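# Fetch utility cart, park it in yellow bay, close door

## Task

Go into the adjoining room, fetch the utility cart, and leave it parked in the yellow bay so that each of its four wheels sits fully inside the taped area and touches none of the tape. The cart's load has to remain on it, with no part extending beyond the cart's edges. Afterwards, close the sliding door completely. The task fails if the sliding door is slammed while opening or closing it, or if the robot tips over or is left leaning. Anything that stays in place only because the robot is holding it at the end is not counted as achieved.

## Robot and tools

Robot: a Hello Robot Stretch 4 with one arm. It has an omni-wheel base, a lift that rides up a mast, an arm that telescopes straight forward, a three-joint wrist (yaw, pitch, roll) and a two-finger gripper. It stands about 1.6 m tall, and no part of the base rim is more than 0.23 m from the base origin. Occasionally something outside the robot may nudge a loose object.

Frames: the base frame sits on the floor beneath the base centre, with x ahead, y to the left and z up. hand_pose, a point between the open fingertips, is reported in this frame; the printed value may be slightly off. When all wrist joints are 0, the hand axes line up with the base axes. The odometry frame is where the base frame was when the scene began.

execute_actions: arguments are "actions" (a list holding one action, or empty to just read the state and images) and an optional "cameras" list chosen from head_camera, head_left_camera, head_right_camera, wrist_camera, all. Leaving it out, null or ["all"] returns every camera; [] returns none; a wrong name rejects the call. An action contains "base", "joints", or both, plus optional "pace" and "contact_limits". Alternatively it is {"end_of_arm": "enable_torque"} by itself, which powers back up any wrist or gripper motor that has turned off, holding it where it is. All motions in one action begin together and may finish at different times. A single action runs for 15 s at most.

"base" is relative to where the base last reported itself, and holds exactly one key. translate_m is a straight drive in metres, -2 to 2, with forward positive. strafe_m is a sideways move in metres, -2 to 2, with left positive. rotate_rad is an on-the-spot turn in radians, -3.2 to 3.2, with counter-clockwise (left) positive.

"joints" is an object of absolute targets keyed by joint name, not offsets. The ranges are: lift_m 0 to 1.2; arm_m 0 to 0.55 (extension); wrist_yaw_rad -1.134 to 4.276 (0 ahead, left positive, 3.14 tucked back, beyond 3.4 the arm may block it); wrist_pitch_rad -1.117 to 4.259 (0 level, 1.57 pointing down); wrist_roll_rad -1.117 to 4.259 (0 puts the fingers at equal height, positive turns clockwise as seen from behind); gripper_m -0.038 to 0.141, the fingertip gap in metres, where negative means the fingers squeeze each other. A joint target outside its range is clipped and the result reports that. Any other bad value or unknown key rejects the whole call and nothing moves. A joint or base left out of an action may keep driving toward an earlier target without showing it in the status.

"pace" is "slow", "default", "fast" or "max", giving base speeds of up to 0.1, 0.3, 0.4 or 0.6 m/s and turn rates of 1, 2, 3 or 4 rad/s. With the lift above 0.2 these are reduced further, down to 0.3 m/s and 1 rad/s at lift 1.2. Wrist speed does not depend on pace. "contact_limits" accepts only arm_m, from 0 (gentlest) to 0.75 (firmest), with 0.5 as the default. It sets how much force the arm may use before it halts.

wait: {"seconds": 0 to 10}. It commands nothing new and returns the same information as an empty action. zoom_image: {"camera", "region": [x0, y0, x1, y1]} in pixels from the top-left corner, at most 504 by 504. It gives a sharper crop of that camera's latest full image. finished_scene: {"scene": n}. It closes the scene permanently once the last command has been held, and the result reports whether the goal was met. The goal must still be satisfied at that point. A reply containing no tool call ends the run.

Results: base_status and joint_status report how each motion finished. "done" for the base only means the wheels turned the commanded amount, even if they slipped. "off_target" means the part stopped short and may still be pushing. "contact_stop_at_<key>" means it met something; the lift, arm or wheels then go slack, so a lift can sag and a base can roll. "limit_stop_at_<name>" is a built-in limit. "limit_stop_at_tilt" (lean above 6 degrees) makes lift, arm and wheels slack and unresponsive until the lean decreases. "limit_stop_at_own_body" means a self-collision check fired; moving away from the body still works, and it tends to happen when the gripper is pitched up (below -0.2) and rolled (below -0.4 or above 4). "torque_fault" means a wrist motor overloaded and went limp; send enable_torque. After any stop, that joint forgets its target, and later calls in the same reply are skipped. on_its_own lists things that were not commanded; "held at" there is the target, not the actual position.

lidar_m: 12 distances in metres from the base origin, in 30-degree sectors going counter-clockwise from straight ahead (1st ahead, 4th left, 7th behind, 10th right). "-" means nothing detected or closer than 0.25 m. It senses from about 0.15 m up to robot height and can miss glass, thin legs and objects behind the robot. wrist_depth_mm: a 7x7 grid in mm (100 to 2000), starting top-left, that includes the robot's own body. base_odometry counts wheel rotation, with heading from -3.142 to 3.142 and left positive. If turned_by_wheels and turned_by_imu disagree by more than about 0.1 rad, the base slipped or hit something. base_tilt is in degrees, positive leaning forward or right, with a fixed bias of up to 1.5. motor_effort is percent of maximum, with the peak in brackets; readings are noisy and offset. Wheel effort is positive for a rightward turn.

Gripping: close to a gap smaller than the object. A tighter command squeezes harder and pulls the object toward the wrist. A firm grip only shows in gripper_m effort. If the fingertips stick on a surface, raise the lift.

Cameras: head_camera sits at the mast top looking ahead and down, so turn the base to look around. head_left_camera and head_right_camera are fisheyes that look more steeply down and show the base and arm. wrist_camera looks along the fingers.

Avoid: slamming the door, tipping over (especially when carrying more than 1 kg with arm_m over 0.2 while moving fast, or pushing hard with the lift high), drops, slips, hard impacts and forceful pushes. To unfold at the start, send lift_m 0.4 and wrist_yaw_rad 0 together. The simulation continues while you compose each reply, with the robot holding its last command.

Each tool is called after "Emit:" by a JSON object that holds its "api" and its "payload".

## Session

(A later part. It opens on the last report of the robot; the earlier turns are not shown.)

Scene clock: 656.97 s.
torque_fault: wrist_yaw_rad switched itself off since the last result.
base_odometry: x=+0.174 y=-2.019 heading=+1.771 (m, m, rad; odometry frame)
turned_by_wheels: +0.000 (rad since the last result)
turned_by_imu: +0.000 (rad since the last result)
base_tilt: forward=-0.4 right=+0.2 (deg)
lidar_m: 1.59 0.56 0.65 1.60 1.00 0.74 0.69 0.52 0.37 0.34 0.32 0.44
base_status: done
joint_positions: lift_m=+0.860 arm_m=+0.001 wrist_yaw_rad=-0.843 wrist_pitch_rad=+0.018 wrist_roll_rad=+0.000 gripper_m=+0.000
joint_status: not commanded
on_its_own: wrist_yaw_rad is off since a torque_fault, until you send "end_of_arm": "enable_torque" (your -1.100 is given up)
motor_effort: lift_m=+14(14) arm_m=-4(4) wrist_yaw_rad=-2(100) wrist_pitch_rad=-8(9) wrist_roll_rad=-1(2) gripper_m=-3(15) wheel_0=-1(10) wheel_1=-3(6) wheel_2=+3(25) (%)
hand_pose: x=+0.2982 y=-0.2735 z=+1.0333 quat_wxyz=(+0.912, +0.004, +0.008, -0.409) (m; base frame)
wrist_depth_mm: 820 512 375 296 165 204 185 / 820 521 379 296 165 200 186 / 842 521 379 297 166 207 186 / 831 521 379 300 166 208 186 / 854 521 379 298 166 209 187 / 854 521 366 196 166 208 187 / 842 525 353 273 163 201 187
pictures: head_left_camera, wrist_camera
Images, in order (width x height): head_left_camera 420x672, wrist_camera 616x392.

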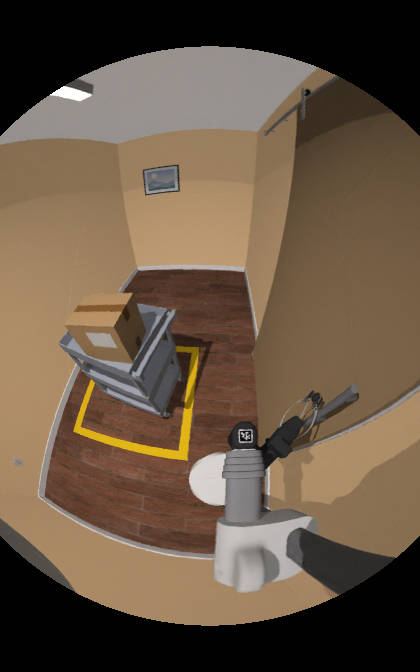

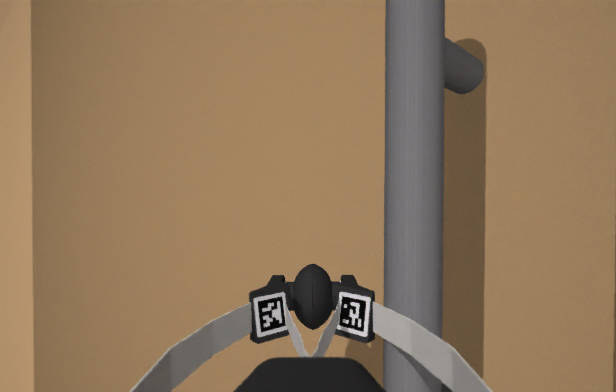

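Emit:
{"api": "execute_actions", "payload": {"actions": [{"end_of_arm":"enable_torque"}], "cameras": []}}

Emit:
{"api": "execute_actions", "payload": {"actions": [{"base":{"strafe_m":0.2}}], "cameras": []}}

Emit:
{"api": "execute_actions", "payload": {"actions": [{"base":{"rotate_rad":-1.0}}]}}

Scene clock: 664.20 s.
base_odometry: x=+0.174 y=-2.019 heading=+1.771 (m, m, rad; odometry frame)
turned_by_wheels: +0.000 (rad since the last result)
turned_by_imu: -0.001 (rad since the last result)
base_tilt: forward=-0.5 right=+0.2 (deg)
lidar_m: 1.55 0.57 0.62 1.61 1.00 0.73 0.70 0.54 0.37 0.34 0.31 0.41
base_status: not commanded
joint_positions: lift_m=+0.860 arm_m=+0.001 wrist_yaw_rad=-0.843 wrist_pitch_rad=+0.018 wrist_roll_rad=+0.000 gripper_m=+0.000
joint_status: not commanded
end_of_arm: enable_torque: each motor that was off is on again
on_its_own: wrist_yaw_rad is held at -0.843, not at your -1.100, since a torque_fault
motor_effort: lift_m=+14(14) arm_m=-4(4) wrist_yaw_rad=-2(2) wrist_pitch_rad=-7(7) wrist_roll_rad=-2(1) gripper_m=-7(8) wheel_0=+0(1) wheel_1=-3(3) wheel_2=+3(3) (%)
hand_pose: x=+0.2983 y=-0.2735 z=+1.0333 quat_wxyz=(+0.912, +0.004, +0.008, -0.409) (m; base frame)
wrist_depth_mm: 820 517 379 296 165 202 186 / 831 521 375 296 165 199 186 / 831 517 377 297 166 209 186 / 842 525 379 298 166 208 187 / 820 521 379 296 166 209 187 / 842 521 366 196 166 209 187 / 866 525 355 274 164 201 187
pictures: none
No camera images: the call's "cameras" was empty. Leave "cameras" out to get every camera's image.

Scene clock: 666.13 s.
base_odometry: x=-0.022 y=-2.059 heading=+1.771 (m, m, rad; odometry frame)
turned_by_wheels: +0.000 (rad since the last result)
turned_by_imu: -0.002 (rad since the last result)
base_tilt: forward=-0.4 right=+0.2 (deg)
lidar_m: 0.62 0.47 0.71 1.40 0.99 0.73 0.68 0.74 0.60 0.54 0.46 0.74
base_status: done
joint_positions: lift_m=+0.860 arm_m=+0.001 wrist_yaw_rad=-0.843 wrist_pitch_rad=+0.018 wrist_roll_rad=+0.000 gripper_m=+0.000
joint_status: not commanded
on_its_own: wrist_yaw_rad is held at -0.843, not at your -1.100, since a torque_fault
motor_effort: lift_m=+14(14) arm_m=-4(4) wrist_yaw_rad=-2(3) wrist_pitch_rad=-7(9) wrist_roll_rad=-1(1) gripper_m=-4(6) wheel_0=+0(9) wheel_1=-2(9) wheel_2=+0(2) (%)
hand_pose: x=+0.2983 y=-0.2735 z=+1.0333 quat_wxyz=(+0.912, +0.004, +0.008, -0.409) (m; base frame)
wrist_depth_mm: 1921 1008 723 574 473 399 347 / 1808 1008 715 574 477 397 342 / 1921 1008 732 574 473 399 340 / 1921 1025 715 569 473 402 347 / 1921 1025 741 574 473 404 351 / 1863 1008 699 195 442 402 349 / 1983 1008 683 530 459 330 347
pictures: none
No camera images: the call's "cameras" was empty. Leave "cameras" out to get every camera's image.

Scene clock: 667.83 s.
base_odometry: x=-0.022 y=-2.059 heading=+0.771 (m, m, rad; odometry frame)
turned_by_wheels: -1.000 (rad since the last result)
turned_by_imu: -1.006 (rad since the last result)
base_tilt: forward=-0.4 right=+0.1 (deg)
lidar_m: 0.50 0.74 0.58 0.45 0.78 1.40 0.96 0.73 0.69 0.76 0.56 0.54
base_status: done
joint_positions: lift_m=+0.860 arm_m=+0.001 wrist_yaw_rad=-0.843 wrist_pitch_rad=+0.018 wrist_roll_rad=+0.000 gripper_m=+0.000
joint_status: not commanded
on_its_own: wrist_yaw_rad is held at -0.843, not at your -1.100, since a torque_fault
motor_effort: lift_m=+15(15) arm_m=-4(4) wrist_yaw_rad=-2(3) wrist_pitch_rad=-8(6) wrist_roll_rad=-1(1) gripper_m=-6(6) wheel_0=+1(6) wheel_1=+2(9) wheel_2=+0(7) (%)
hand_pose: x=+0.2983 y=-0.2735 z=+1.0332 quat_wxyz=(+0.912, +0.004, +0.008, -0.409) (m; base frame)
wrist_depth_mm: 355 373 392 413 439 469 500 / 355 373 392 415 436 466 492 / 355 373 389 410 436 466 496 / 357 375 397 415 439 469 504 / 355 375 394 418 442 466 500 / 357 375 389 196 436 473 508 / 357 370 397 407 442 466 504
pictures: head_camera, head_left_camera, head_right_camera, wrist_camera
Images, in order (width x height): head_camera 420x560, head_left_camera 420x672, head_right_camera 420x672, wrist_camera 616x392.

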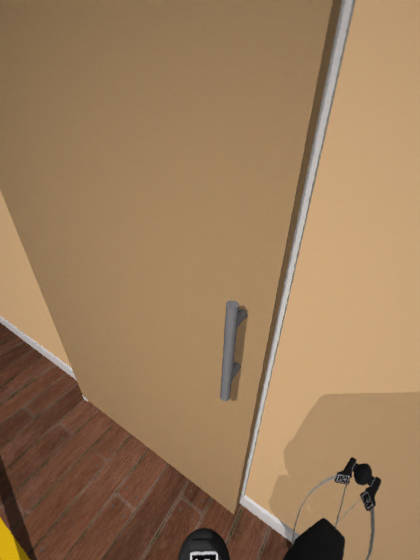

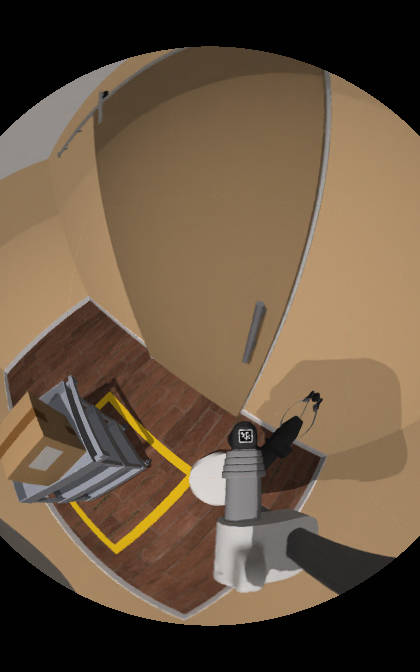

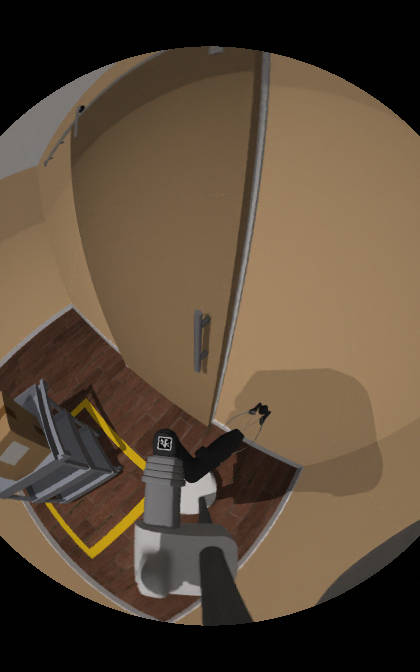

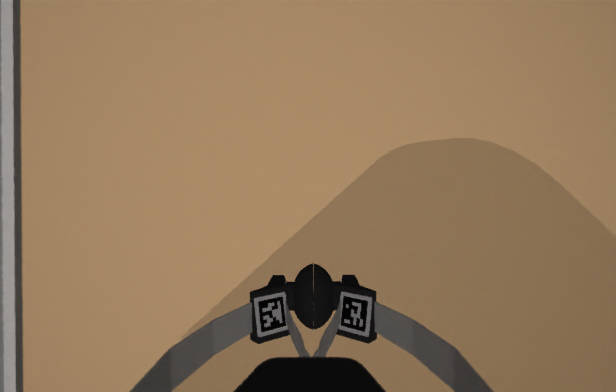

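Emit:
{"api": "execute_actions", "payload": {"actions": [{"base":{"rotate_rad":1.0},"joints":{"wrist_yaw_rad":0.2}}], "cameras": []}}

Emit:
{"api": "execute_actions", "payload": {"actions": [{"base":{"strafe_m":-0.19}}], "cameras": []}}

Emit:
{"api": "execute_actions", "payload": {"actions": [{"base":{"translate_m":0.95},"joints":{"wrist_yaw_rad":3.0}}], "cameras": []}}

Emit:
{"api": "execute_actions", "payload": {"actions": [{"base":{"rotate_rad":-3.2},"pace":"slow"}], "cameras": []}}

Emit:
{"api": "execute_actions", "payload": {"actions": [{"base":{"rotate_rad":-0.3},"pace":"slow"}], "cameras": []}}

Emit:
{"api": "execute_actions", "payload": {"actions": [{"joints":{"wrist_yaw_rad":0}}], "cameras": []}}

Emit:
{"api": "execute_actions", "payload": {"actions": [{"base":{"rotate_rad":0.75},"pace":"slow"}]}}

Scene clock: 697.63 s.
base_odometry: x=-0.023 y=-2.059 heading=+1.771 (m, m, rad; odometry frame)
turned_by_wheels: +0.999 (rad since the last result)
turned_by_imu: +1.004 (rad since the last result)
base_tilt: forward=-0.3 right=+0.2 (deg)
lidar_m: 0.65 0.47 0.70 1.41 1.00 0.74 0.70 0.73 0.60 0.54 0.48 0.71
base_status: done
joint_positions: lift_m=+0.860 arm_m=+0.001 wrist_yaw_rad=+0.200 wrist_pitch_rad=+0.018 wrist_roll_rad=+0.000 gripper_m=+0.000
joint_status: all done
motor_effort: lift_m=+15(15) arm_m=-4(4) wrist_yaw_rad=-2(5) wrist_pitch_rad=-7(6) wrist_roll_rad=-2(2) gripper_m=-3(5) wheel_0=-2(6) wheel_1=-3(9) wheel_2=-2(9) (%)
hand_pose: x=+0.4717 y=-0.0283 z=+1.0332 quat_wxyz=(+0.995, -0.001, +0.009, +0.100) (m; base frame)
wrist_depth_mm: 1708 - - - - - 1281 / 1756 - - - - - 1229 / 1708 - - - - - 1255 / 1661 - - - - - 1255 / 415 544 - - - - 1205 / 407 549 - 195 - - 1255 / 413 504 492 627 - 1863 1229
pictures: none
No camera images: the call's "cameras" was empty. Leave "cameras" out to get every camera's image.

Scene clock: 699.53 s.
base_odometry: x=+0.164 y=-2.021 heading=+1.771 (m, m, rad; odometry frame)
turned_by_wheels: +0.000 (rad since the last result)
turned_by_imu: +0.001 (rad since the last result)
base_tilt: forward=-0.4 right=+0.2 (deg)
lidar_m: 1.57 0.59 0.62 1.59 1.03 0.73 0.70 0.54 0.38 0.37 0.33 0.47
base_status: done
joint_positions: lift_m=+0.860 arm_m=+0.001 wrist_yaw_rad=+0.200 wrist_pitch_rad=+0.018 wrist_roll_rad=+0.000 gripper_m=+0.000
joint_status: not commanded
motor_effort: lift_m=+15(15) arm_m=-4(4) wrist_yaw_rad=-2(2) wrist_pitch_rad=-10(7) wrist_roll_rad=-1(1) gripper_m=-5(6) wheel_0=+1(8) wheel_1=-1(9) wheel_2=+0(2) (%)
hand_pose: x=+0.4717 y=-0.0284 z=+1.0332 quat_wxyz=(+0.995, -0.001, +0.009, +0.100) (m; base frame)
wrist_depth_mm: 1983 - - - - 1537 621 / 1983 - - - - 1499 621 / 1983 - - - - 1537 627 / 1983 - - - - 1537 615 / 621 - - - - 1537 615 / 621 - - 196 - 1537 621 / 549 615 - - - 1205 621
pictures: none
No camera images: the call's "cameras" was empty. Leave "cameras" out to get every camera's image.

Scene clock: 704.20 s.
base_odometry: x=-0.025 y=-1.090 heading=+1.771 (m, m, rad; odometry frame)
turned_by_wheels: +0.000 (rad since the last result)
turned_by_imu: -0.004 (rad since the last result)
base_tilt: forward=-0.4 right=+0.2 (deg)
lidar_m: 1.65 2.14 1.66 0.29 0.30 0.51 1.58 0.47 0.31 0.30 0.31 0.56
base_status: done
joint_positions: lift_m=+0.860 arm_m=+0.001 wrist_yaw_rad=+3.000 wrist_pitch_rad=+0.018 wrist_roll_rad=+0.000 gripper_m=+0.000
joint_status: all done
motor_effort: lift_m=+15(15) arm_m=-4(4) wrist_yaw_rad=-1(2) wrist_pitch_rad=-8(8) wrist_roll_rad=-1(1) gripper_m=-6(8) wheel_0=-1(5) wheel_1=+1(8) wheel_2=-1(11) (%)
hand_pose: x=-0.1015 y=+0.1273 z=+1.0332 quat_wxyz=(+0.071, -0.009, +0.001, +0.997) (m; base frame)
wrist_depth_mm: 142 235 1756 1921 1808 1983 - / 116 146 1808 1863 1921 1983 1983 / 119 146 1756 1863 1921 1983 1983 / 142 190 1756 1863 1863 1921 1921 / 778 1499 1863 1863 1863 - 484 / 788 1576 1756 196 668 1983 480 / 788 1255 1808 1863 1863 539 484
pictures: none
No camera images: the call's "cameras" was empty. Leave "cameras" out to get every camera's image.

Scene clock: 708.70 s.
base_odometry: x=-0.025 y=-1.090 heading=-1.429 (m, m, rad; odometry frame)
turned_by_wheels: -3.199 (rad since the last result)
turned_by_imu: -3.220 (rad since the last result)
base_tilt: forward=-0.5 right=+0.2 (deg)
lidar_m: 1.65 0.48 0.34 0.30 0.30 0.53 1.35 2.12 1.68 0.29 0.28 0.44
base_status: done
joint_positions: lift_m=+0.860 arm_m=+0.001 wrist_yaw_rad=+3.000 wrist_pitch_rad=+0.018 wrist_roll_rad=+0.000 gripper_m=+0.000
joint_status: not commanded
motor_effort: lift_m=+15(15) arm_m=-4(5) wrist_yaw_rad=-1(1) wrist_pitch_rad=-7(7) wrist_roll_rad=-1(1) gripper_m=-5(5) wheel_0=+3(5) wheel_1=+3(6) wheel_2=+3(6) (%)
hand_pose: x=-0.1015 y=+0.1273 z=+1.0332 quat_wxyz=(+0.071, -0.009, +0.001, +0.997) (m; base frame)
wrist_depth_mm: 142 235 - 1921 831 407 310 / 116 147 - 1921 831 407 312 / 119 146 - 1983 809 410 312 / 143 191 - - 831 410 312 / - - - 1983 820 413 314 / - - - 196 654 410 310 / - - - 1255 759 370 312
pictures: none
No camera images: the call's "cameras" was empty. Leave "cameras" out to get every camera's image.

Scene clock: 710.07 s.
base_odometry: x=-0.025 y=-1.090 heading=-1.728 (m, m, rad; odometry frame)
turned_by_wheels: -0.299 (rad since the last result)
turned_by_imu: -0.302 (rad since the last result)
base_tilt: forward=-0.5 right=+0.2 (deg)
lidar_m: 1.66 0.73 0.39 0.32 0.31 0.36 0.70 2.06 1.98 1.60 0.30 0.32
base_status: done
joint_positions: lift_m=+0.860 arm_m=+0.001 wrist_yaw_rad=+3.000 wrist_pitch_rad=+0.018 wrist_roll_rad=+0.000 gripper_m=+0.000
joint_status: not commanded
motor_effort: lift_m=+15(15) arm_m=-4(4) wrist_yaw_rad=-2(2) wrist_pitch_rad=-6(8) wrist_roll_rad=-1(0) gripper_m=-7(4) wheel_0=+3(5) wheel_1=+3(8) wheel_2=+3(7) (%)
hand_pose: x=-0.1015 y=+0.1273 z=+1.0332 quat_wxyz=(+0.071, -0.009, +0.001, +0.997) (m; base frame)
wrist_depth_mm: 142 235 1499 809 449 342 286 / 116 146 1464 809 449 345 285 / 120 147 1205 798 452 343 286 / 143 190 1308 798 452 345 286 / 1863 - 1537 809 452 345 287 / 1921 - 1336 196 397 343 286 / 1863 - 1205 676 430 320 285
pictures: none
No camera images: the call's "cameras" was empty. Leave "cameras" out to get every camera's image.

Scene clock: 712.40 s.
base_odometry: x=-0.025 y=-1.090 heading=-1.728 (m, m, rad; odometry frame)
turned_by_wheels: +0.000 (rad since the last result)
turned_by_imu: -0.001 (rad since the last result)
base_tilt: forward=-0.5 right=+0.2 (deg)
lidar_m: 1.67 0.72 0.40 0.31 0.31 0.35 0.72 2.08 1.96 1.60 0.28 0.33
base_status: not commanded
joint_positions: lift_m=+0.860 arm_m=+0.001 wrist_yaw_rad=+0.000 wrist_pitch_rad=+0.018 wrist_roll_rad=+0.000 gripper_m=+0.000
joint_status: all done
motor_effort: lift_m=+15(15) arm_m=-4(4) wrist_yaw_rad=-3(3) wrist_pitch_rad=-7(7) wrist_roll_rad=+0(1) gripper_m=-6(8) wheel_0=+3(3) wheel_1=+3(3) wheel_2=+3(3) (%)
hand_pose: x=+0.4602 y=-0.0873 z=+1.0332 quat_wxyz=(+1.000, +0.000, +0.009, +0.000) (m; base frame)
wrist_depth_mm: 1281 1397 1464 1537 1708 1808 1499 / 1308 1430 1464 1576 1756 1808 1537 / 1281 1397 1499 1618 1708 1863 1537 / 1308 1397 1464 1576 1708 1921 1499 / 1336 1397 1464 1618 1708 1808 1576 / 1255 1366 1464 195 1756 1863 1576 / 1281 1366 1464 1576 1756 1921 1576
pictures: none
No camera images: the call's "cameras" was empty. Leave "cameras" out to get every camera's image.

Scene clock: 714.40 s.
base_odometry: x=-0.025 y=-1.090 heading=-0.978 (m, m, rad; odometry frame)
turned_by_wheels: +0.750 (rad since the last result)
turned_by_imu: +0.754 (rad since the last result)
base_tilt: forward=-0.5 right=+0.2 (deg)
lidar_m: 0.54 0.34 0.30 0.29 0.42 1.13 2.08 1.74 0.35 0.29 0.43 1.63
base_status: done
joint_positions: lift_m=+0.860 arm_m=+0.001 wrist_yaw_rad=+0.000 wrist_pitch_rad=+0.018 wrist_roll_rad=+0.000 gripper_m=+0.000
joint_status: not commanded
motor_effort: lift_m=+15(15) arm_m=-4(4) wrist_yaw_rad=-3(3) wrist_pitch_rad=-10(9) wrist_roll_rad=-1(1) gripper_m=-7(8) wheel_0=-2(5) wheel_1=-1(1) wheel_2=-1(6) (%)
hand_pose: x=+0.4601 y=-0.0874 z=+1.0332 quat_wxyz=(+1.000, +0.000, +0.009, +0.000) (m; base frame)
wrist_depth_mm: 322 399 530 991 1464 1336 1229 / 322 397 530 960 1366 1308 1255 / 322 402 525 976 1397 1336 1229 / 322 404 525 976 1430 1336 1182 / 320 402 525 991 1430 1308 1205 / 320 399 488 195 1366 1308 1205 / 322 375 512 798 1397 1308 1229
pictures: head_camera, head_left_camera, head_right_camera, wrist_camera
Images, in order (width x height): head_camera 420x560, head_left_camera 420x672, head_right_camera 420x672, wrist_camera 616x392.

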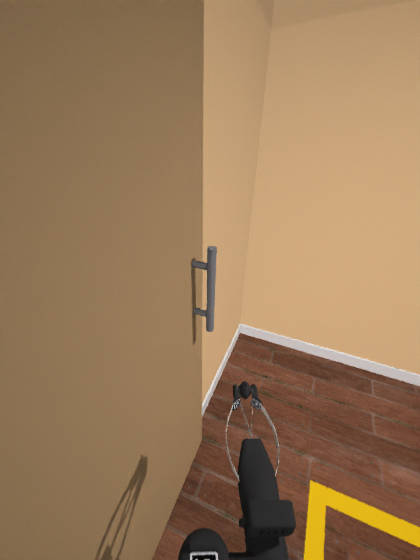

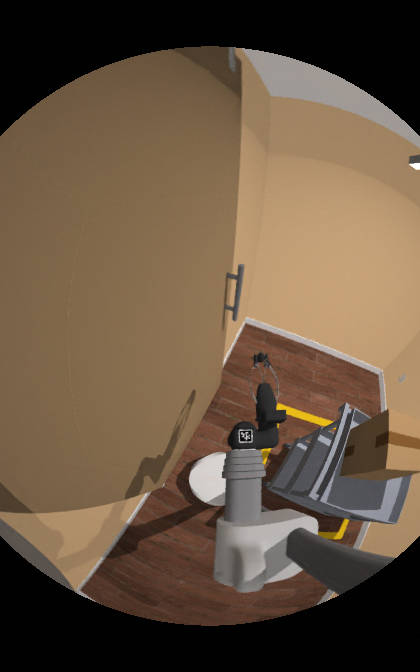

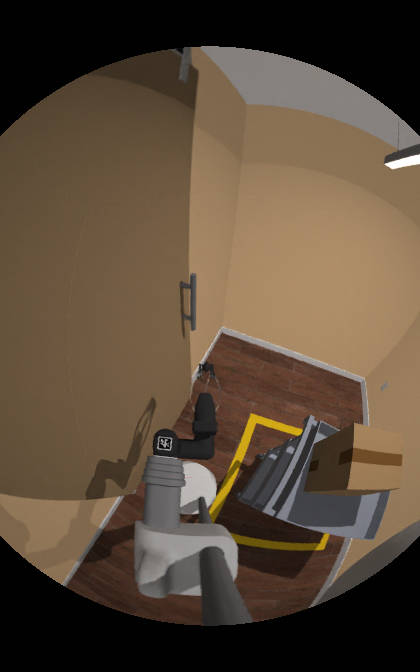

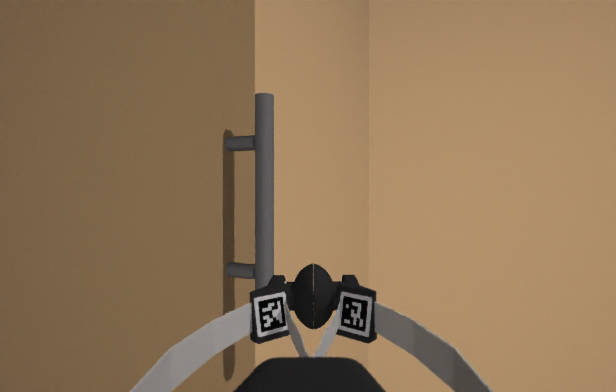

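Emit:
{"api": "execute_actions", "payload": {"actions": [{"base":{"rotate_rad":0.09},"joints":{"gripper_m":0.07,"arm_m":0.25},"pace":"slow"}], "cameras": ["wrist_camera"]}}

Scene clock: 723.50 s.
base_odometry: x=-0.025 y=-1.090 heading=-0.889 (m, m, rad; odometry frame)
turned_by_wheels: +0.090 (rad since the last result)
turned_by_imu: +0.088 (rad since the last result)
base_tilt: forward=-0.4 right=+0.2 (deg)
lidar_m: 0.48 0.34 0.31 0.31 0.53 1.41 2.12 1.71 0.32 0.30 0.48 1.65
base_status: done
joint_positions: lift_m=+0.860 arm_m=+0.249 wrist_yaw_rad=+0.000 wrist_pitch_rad=+0.018 wrist_roll_rad=+0.000 gripper_m=+0.070
joint_status: all done
motor_effort: lift_m=+15(15) arm_m=+6(7) wrist_yaw_rad=-2(2) wrist_pitch_rad=-8(8) wrist_roll_rad=-1(1) gripper_m=+0(7) wheel_0=-1(3) wheel_1=-3(6) wheel_2=-2(7) (%)
hand_pose: x=+0.7083 y=-0.0874 z=+1.0332 quat_wxyz=(+1.000, +0.000, +0.009, +0.000) (m; base frame)
wrist_depth_mm: 173 211 273 324 854 1118 1008 / 174 212 272 274 866 1118 1008 / 174 212 272 325 866 1118 1042 / 173 213 272 327 854 1118 1008 / 174 213 273 345 878 1118 1025 / 174 213 196 345 193 1118 1025 / 174 195 276 143 891 1078 1025
pictures: wrist_camera
Images, in order (width x height): wrist_camera 616x392.

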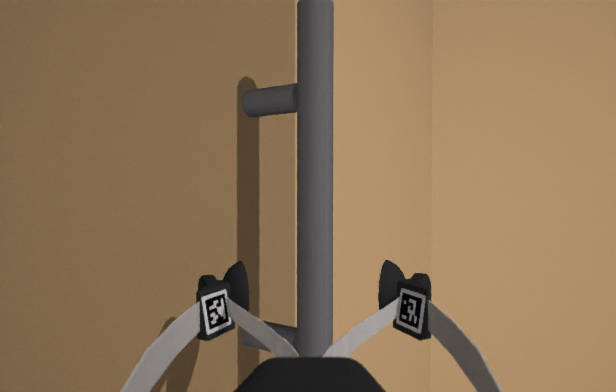

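Emit:
{"api": "execute_actions", "payload": {"actions": [{"joints":{"arm_m":0.31},"pace":"slow"}], "cameras": []}}

Emit:
{"api": "execute_actions", "payload": {"actions": [{"joints":{"gripper_m":0.0}}], "cameras": ["wrist_camera"]}}

Emit:
{"api": "execute_actions", "payload": {"actions": [{"joints":{"arm_m":0.37},"pace":"slow"}], "cameras": ["wrist_camera","head_camera"]}}

Scene clock: 731.70 s.
base_odometry: x=-0.025 y=-1.090 heading=-0.889 (m, m, rad; odometry frame)
turned_by_wheels: +0.000 (rad since the last result)
turned_by_imu: -0.002 (rad since the last result)
base_tilt: forward=-0.4 right=+0.2 (deg)
lidar_m: 0.47 0.32 0.29 0.33 0.53 1.43 2.12 1.68 0.34 0.27 0.48 1.65
base_status: not commanded
joint_positions: lift_m=+0.860 arm_m=+0.309 wrist_yaw_rad=-0.004 wrist_pitch_rad=+0.018 wrist_roll_rad=+0.000 gripper_m=+0.070
joint_status: all done
motor_effort: lift_m=+15(15) arm_m=+7(8) wrist_yaw_rad=+7(8) wrist_pitch_rad=-7(7) wrist_roll_rad=+0(1) gripper_m=-1(3) wheel_0=+0(0) wheel_1=-2(2) wheel_2=-2(2) (%)
hand_pose: x=+0.7678 y=-0.0884 z=+1.0332 quat_wxyz=(+1.000, +0.000, +0.009, -0.002) (m; base frame)
wrist_depth_mm: 148 181 234 209 778 1078 976 / 148 182 226 211 778 1060 976 / 148 182 236 213 788 1060 976 / 149 183 236 213 778 1078 1008 / 150 183 234 215 809 1078 976 / 149 183 196 207 193 1078 991 / 149 172 229 145 798 1060 976
pictures: none
No camera images: the call's "cameras" was empty. Leave "cameras" out to get every camera's image.

Scene clock: 733.20 s.
base_odometry: x=-0.025 y=-1.090 heading=-0.889 (m, m, rad; odometry frame)
turned_by_wheels: +0.000 (rad since the last result)
turned_by_imu: +0.000 (rad since the last result)
base_tilt: forward=-0.3 right=+0.2 (deg)
lidar_m: 0.49 0.33 0.29 0.31 0.55 1.46 2.15 1.68 0.33 0.30 0.47 1.63
base_status: not commanded
joint_positions: lift_m=+0.860 arm_m=+0.310 wrist_yaw_rad=+0.002 wrist_pitch_rad=+0.018 wrist_roll_rad=+0.000 gripper_m=+0.001
joint_status: all done
motor_effort: lift_m=+15(15) arm_m=+2(7) wrist_yaw_rad=-6(8) wrist_pitch_rad=-7(9) wrist_roll_rad=-1(2) gripper_m=-22(20) wheel_0=-1(1) wheel_1=-2(2) wheel_2=-1(2) (%)
hand_pose: x=+0.7691 y=-0.0870 z=+1.0332 quat_wxyz=(+1.000, +0.000, +0.009, +0.001) (m; base frame)
wrist_depth_mm: 145 177 227 205 750 1060 960 / 145 177 221 207 759 1042 960 / 146 178 229 207 778 1060 976 / 145 178 229 207 778 1042 976 / 145 178 229 207 768 1060 991 / 146 178 188 202 186 1042 991 / 146 163 222 201 778 1025 976
pictures: wrist_camera
Images, in order (width x height): wrist_camera 616x392.

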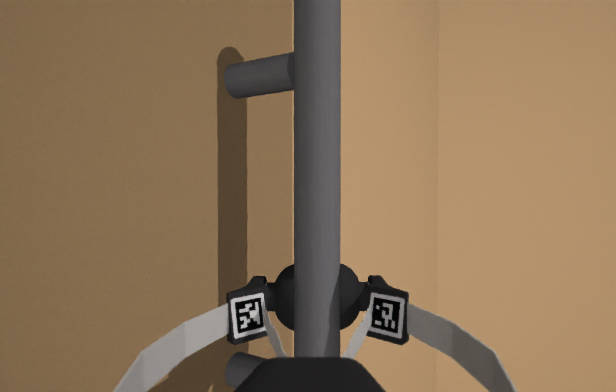

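Scene clock: 735.03 s.
base_odometry: x=-0.025 y=-1.090 heading=-0.889 (m, m, rad; odometry frame)
turned_by_wheels: +0.000 (rad since the last result)
turned_by_imu: -0.001 (rad since the last result)
base_tilt: forward=-0.4 right=+0.3 (deg)
lidar_m: 0.50 0.32 0.30 0.33 0.54 1.46 2.15 1.67 0.29 0.29 0.50 1.64
base_status: not commanded
joint_positions: lift_m=+0.860 arm_m=+0.369 wrist_yaw_rad=-0.003 wrist_pitch_rad=+0.018 wrist_roll_rad=+0.000 gripper_m=+0.000
joint_status: all done
motor_effort: lift_m=+15(15) arm_m=+8(8) wrist_yaw_rad=+6(8) wrist_pitch_rad=-7(6) wrist_roll_rad=-1(1) gripper_m=-8(19) wheel_0=-1(1) wheel_1=-2(2) wheel_2=-1(1) (%)
hand_pose: x=+0.8278 y=-0.0882 z=+1.0332 quat_wxyz=(+1.000, +0.000, +0.009, -0.001) (m; base frame)
wrist_depth_mm: 121 148 170 144 668 991 931 / 121 149 184 144 676 991 917 / 121 148 191 145 683 1008 931 / 122 149 192 145 676 1008 931 / 122 149 193 146 691 1025 931 / 122 149 181 145 187 1025 946 / 122 141 186 144 627 1025 946
pictures: head_camera, wrist_camera
Images, in order (width x height): head_camera 420x560, wrist_camera 616x392.

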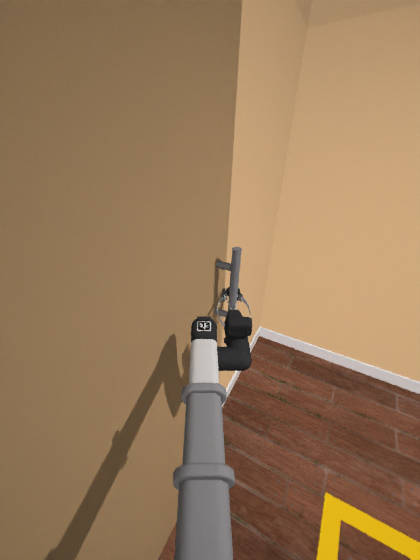

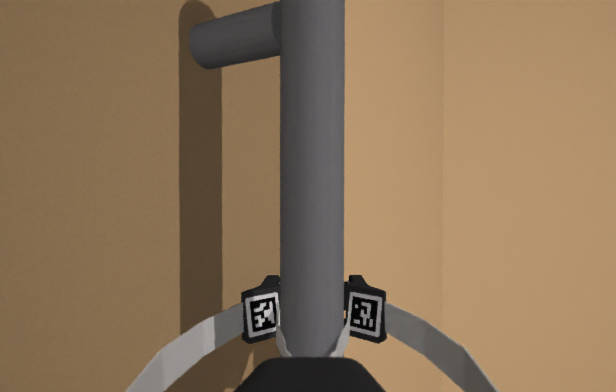

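Emit:
{"api": "execute_actions", "payload": {"actions": [{"joints":{"arm_m":0.42},"pace":"slow","contact_limits":{"arm_m":0.3}}], "cameras": ["head_camera","head_left_camera"]}}

Scene clock: 755.20 s.
base_odometry: x=-0.025 y=-1.090 heading=-0.889 (m, m, rad; odometry frame)
turned_by_wheels: -0.001 (rad since the last result)
turned_by_imu: +0.002 (rad since the last result)
base_tilt: forward=-0.5 right=+0.3 (deg)
lidar_m: 0.49 0.33 0.29 0.32 0.53 1.45 2.12 1.70 0.31 0.29 0.49 1.62
base_status: not commanded
joint_positions: lift_m=+0.860 arm_m=+0.402 wrist_yaw_rad=-0.011 wrist_pitch_rad=+0.018 wrist_roll_rad=+0.000 gripper_m=+0.000
joint_status: arm_m contact_stop (moved +0.033 of +0.051)
on_its_own: arm_m is slack since a contact_stop (your +0.420 is given up); wrist_yaw_rad is at rest, and its effort (+30) is outside its rest range (-13 to +13)
motor_effort: lift_m=+15(15) arm_m=+0(18) wrist_yaw_rad=+30(40) wrist_pitch_rad=-7(13) wrist_roll_rad=-1(1) gripper_m=-3(8) wheel_0=-4(4) wheel_1=-2(3) wheel_2=-8(13) (%)
contact_limits: arm_m 0.3
hand_pose: x=+0.8599 y=-0.0906 z=+1.0332 quat_wxyz=(+1.000, +0.000, +0.009, -0.006) (m; base frame)
wrist_depth_mm: 109 132 138 112 634 976 891 / 109 132 171 113 640 1008 917 / 109 132 171 113 640 991 878 / 110 132 171 113 640 1008 904 / 108 133 172 114 654 1008 917 / 108 132 166 114 186 976 904 / 108 126 166 113 621 976 917
pictures: head_camera, head_left_camera
Images, in order (width x height): head_camera 420x560, head_left_camera 420x672.

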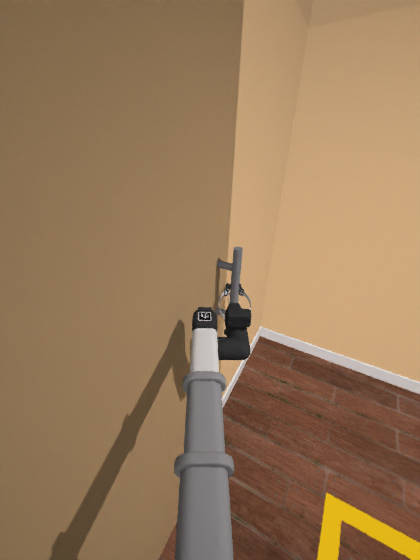

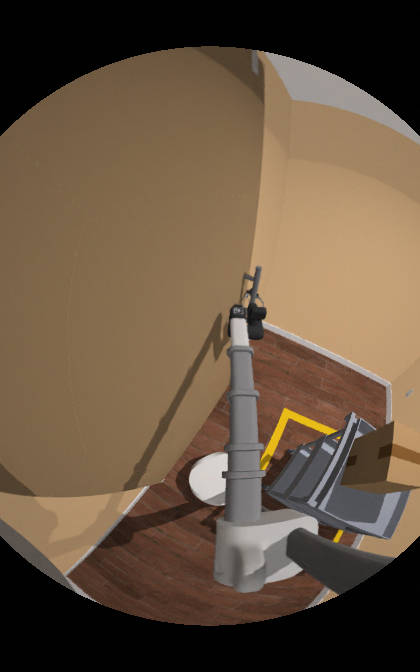

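Looks closed. Release.

Emit:
{"api": "execute_actions", "payload": {"actions": [{"joints":{"gripper_m":0.12}}], "cameras": []}}

Emit:
{"api": "execute_actions", "payload": {"actions": [{"joints":{"arm_m":0.0}}], "cameras": ["head_camera"]}}

Emit:
{"api": "finished_scene", "payload": {"scene": 1}}

Scene clock: 761.13 s.
base_odometry: x=-0.025 y=-1.090 heading=-0.889 (m, m, rad; odometry frame)
turned_by_wheels: +0.000 (rad since the last result)
turned_by_imu: -0.002 (rad since the last result)
base_tilt: forward=-0.5 right=+0.1 (deg)
lidar_m: 0.47 0.33 0.27 0.31 0.56 1.47 2.13 1.69 0.32 0.27 0.47 1.62
base_status: not commanded
joint_positions: lift_m=+0.860 arm_m=+0.402 wrist_yaw_rad=-0.013 wrist_pitch_rad=+0.018 wrist_roll_rad=+0.000 gripper_m=+0.120
joint_status: all done
on_its_own: arm_m is slack since a contact_stop (your +0.420 is given up); wrist_yaw_rad is at rest, and its effort (+34) is outside its rest range (-13 to +13)
motor_effort: lift_m=+15(15) arm_m=+0(0) wrist_yaw_rad=+34(35) wrist_pitch_rad=-8(8) wrist_roll_rad=-2(1) gripper_m=+1(5) wheel_0=-4(4) wheel_1=-2(2) wheel_2=-8(8) (%)
hand_pose: x=+0.8597 y=-0.0911 z=+1.0332 quat_wxyz=(+1.000, +0.000, +0.009, -0.006) (m; base frame)
wrist_depth_mm: 108 132 138 113 647 991 917 / 108 133 171 113 654 991 917 / 108 133 172 114 661 1008 917 / 109 134 172 114 654 1008 904 / 109 134 173 114 661 1008 917 / 109 134 166 115 189 991 917 / 109 130 166 113 654 946 917
pictures: none
No camera images: the call's "cameras" was empty. Leave "cameras" out to get every camera's image.

Scene clock: 763.43 s.
base_odometry: x=-0.025 y=-1.090 heading=-0.889 (m, m, rad; odometry frame)
turned_by_wheels: +0.001 (rad since the last result)
turned_by_imu: +0.000 (rad since the last result)
base_tilt: forward=-0.3 right=+0.2 (deg)
lidar_m: 0.50 0.31 0.30 0.32 0.54 1.46 2.12 1.69 0.32 0.31 0.48 1.65
base_status: not commanded
joint_positions: lift_m=+0.860 arm_m=+0.001 wrist_yaw_rad=+0.000 wrist_pitch_rad=+0.018 wrist_roll_rad=+0.000 gripper_m=+0.120
joint_status: all done
motor_effort: lift_m=+15(15) arm_m=-6(7) wrist_yaw_rad=-2(35) wrist_pitch_rad=-8(10) wrist_roll_rad=+0(2) gripper_m=+1(2) wheel_0=+0(9) wheel_1=-2(4) wheel_2=-2(8) (%)
hand_pose: x=+0.4604 y=-0.0874 z=+1.0331 quat_wxyz=(+1.000, +0.000, +0.009, +0.000) (m; base frame)
wrist_depth_mm: 279 343 439 750 1229 1308 1182 / 279 345 436 741 1229 1336 1182 / 281 345 439 585 1229 1336 1205 / 279 345 439 585 1255 1336 1182 / 283 347 442 574 1281 1336 1229 / 282 324 413 585 960 213 1205 / 282 324 439 142 1255 1281 1229
pictures: head_camera
Images, in order (width x height): head_camera 420x560.

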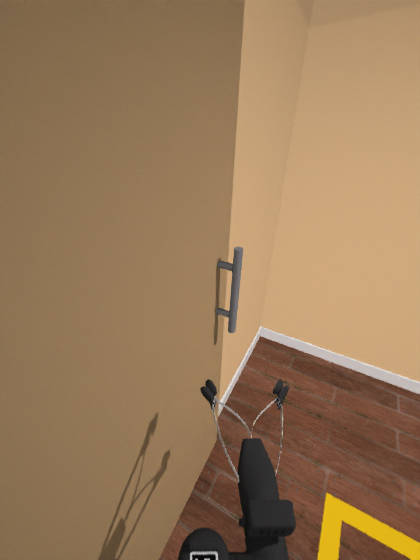

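The scene is finished: the task was done.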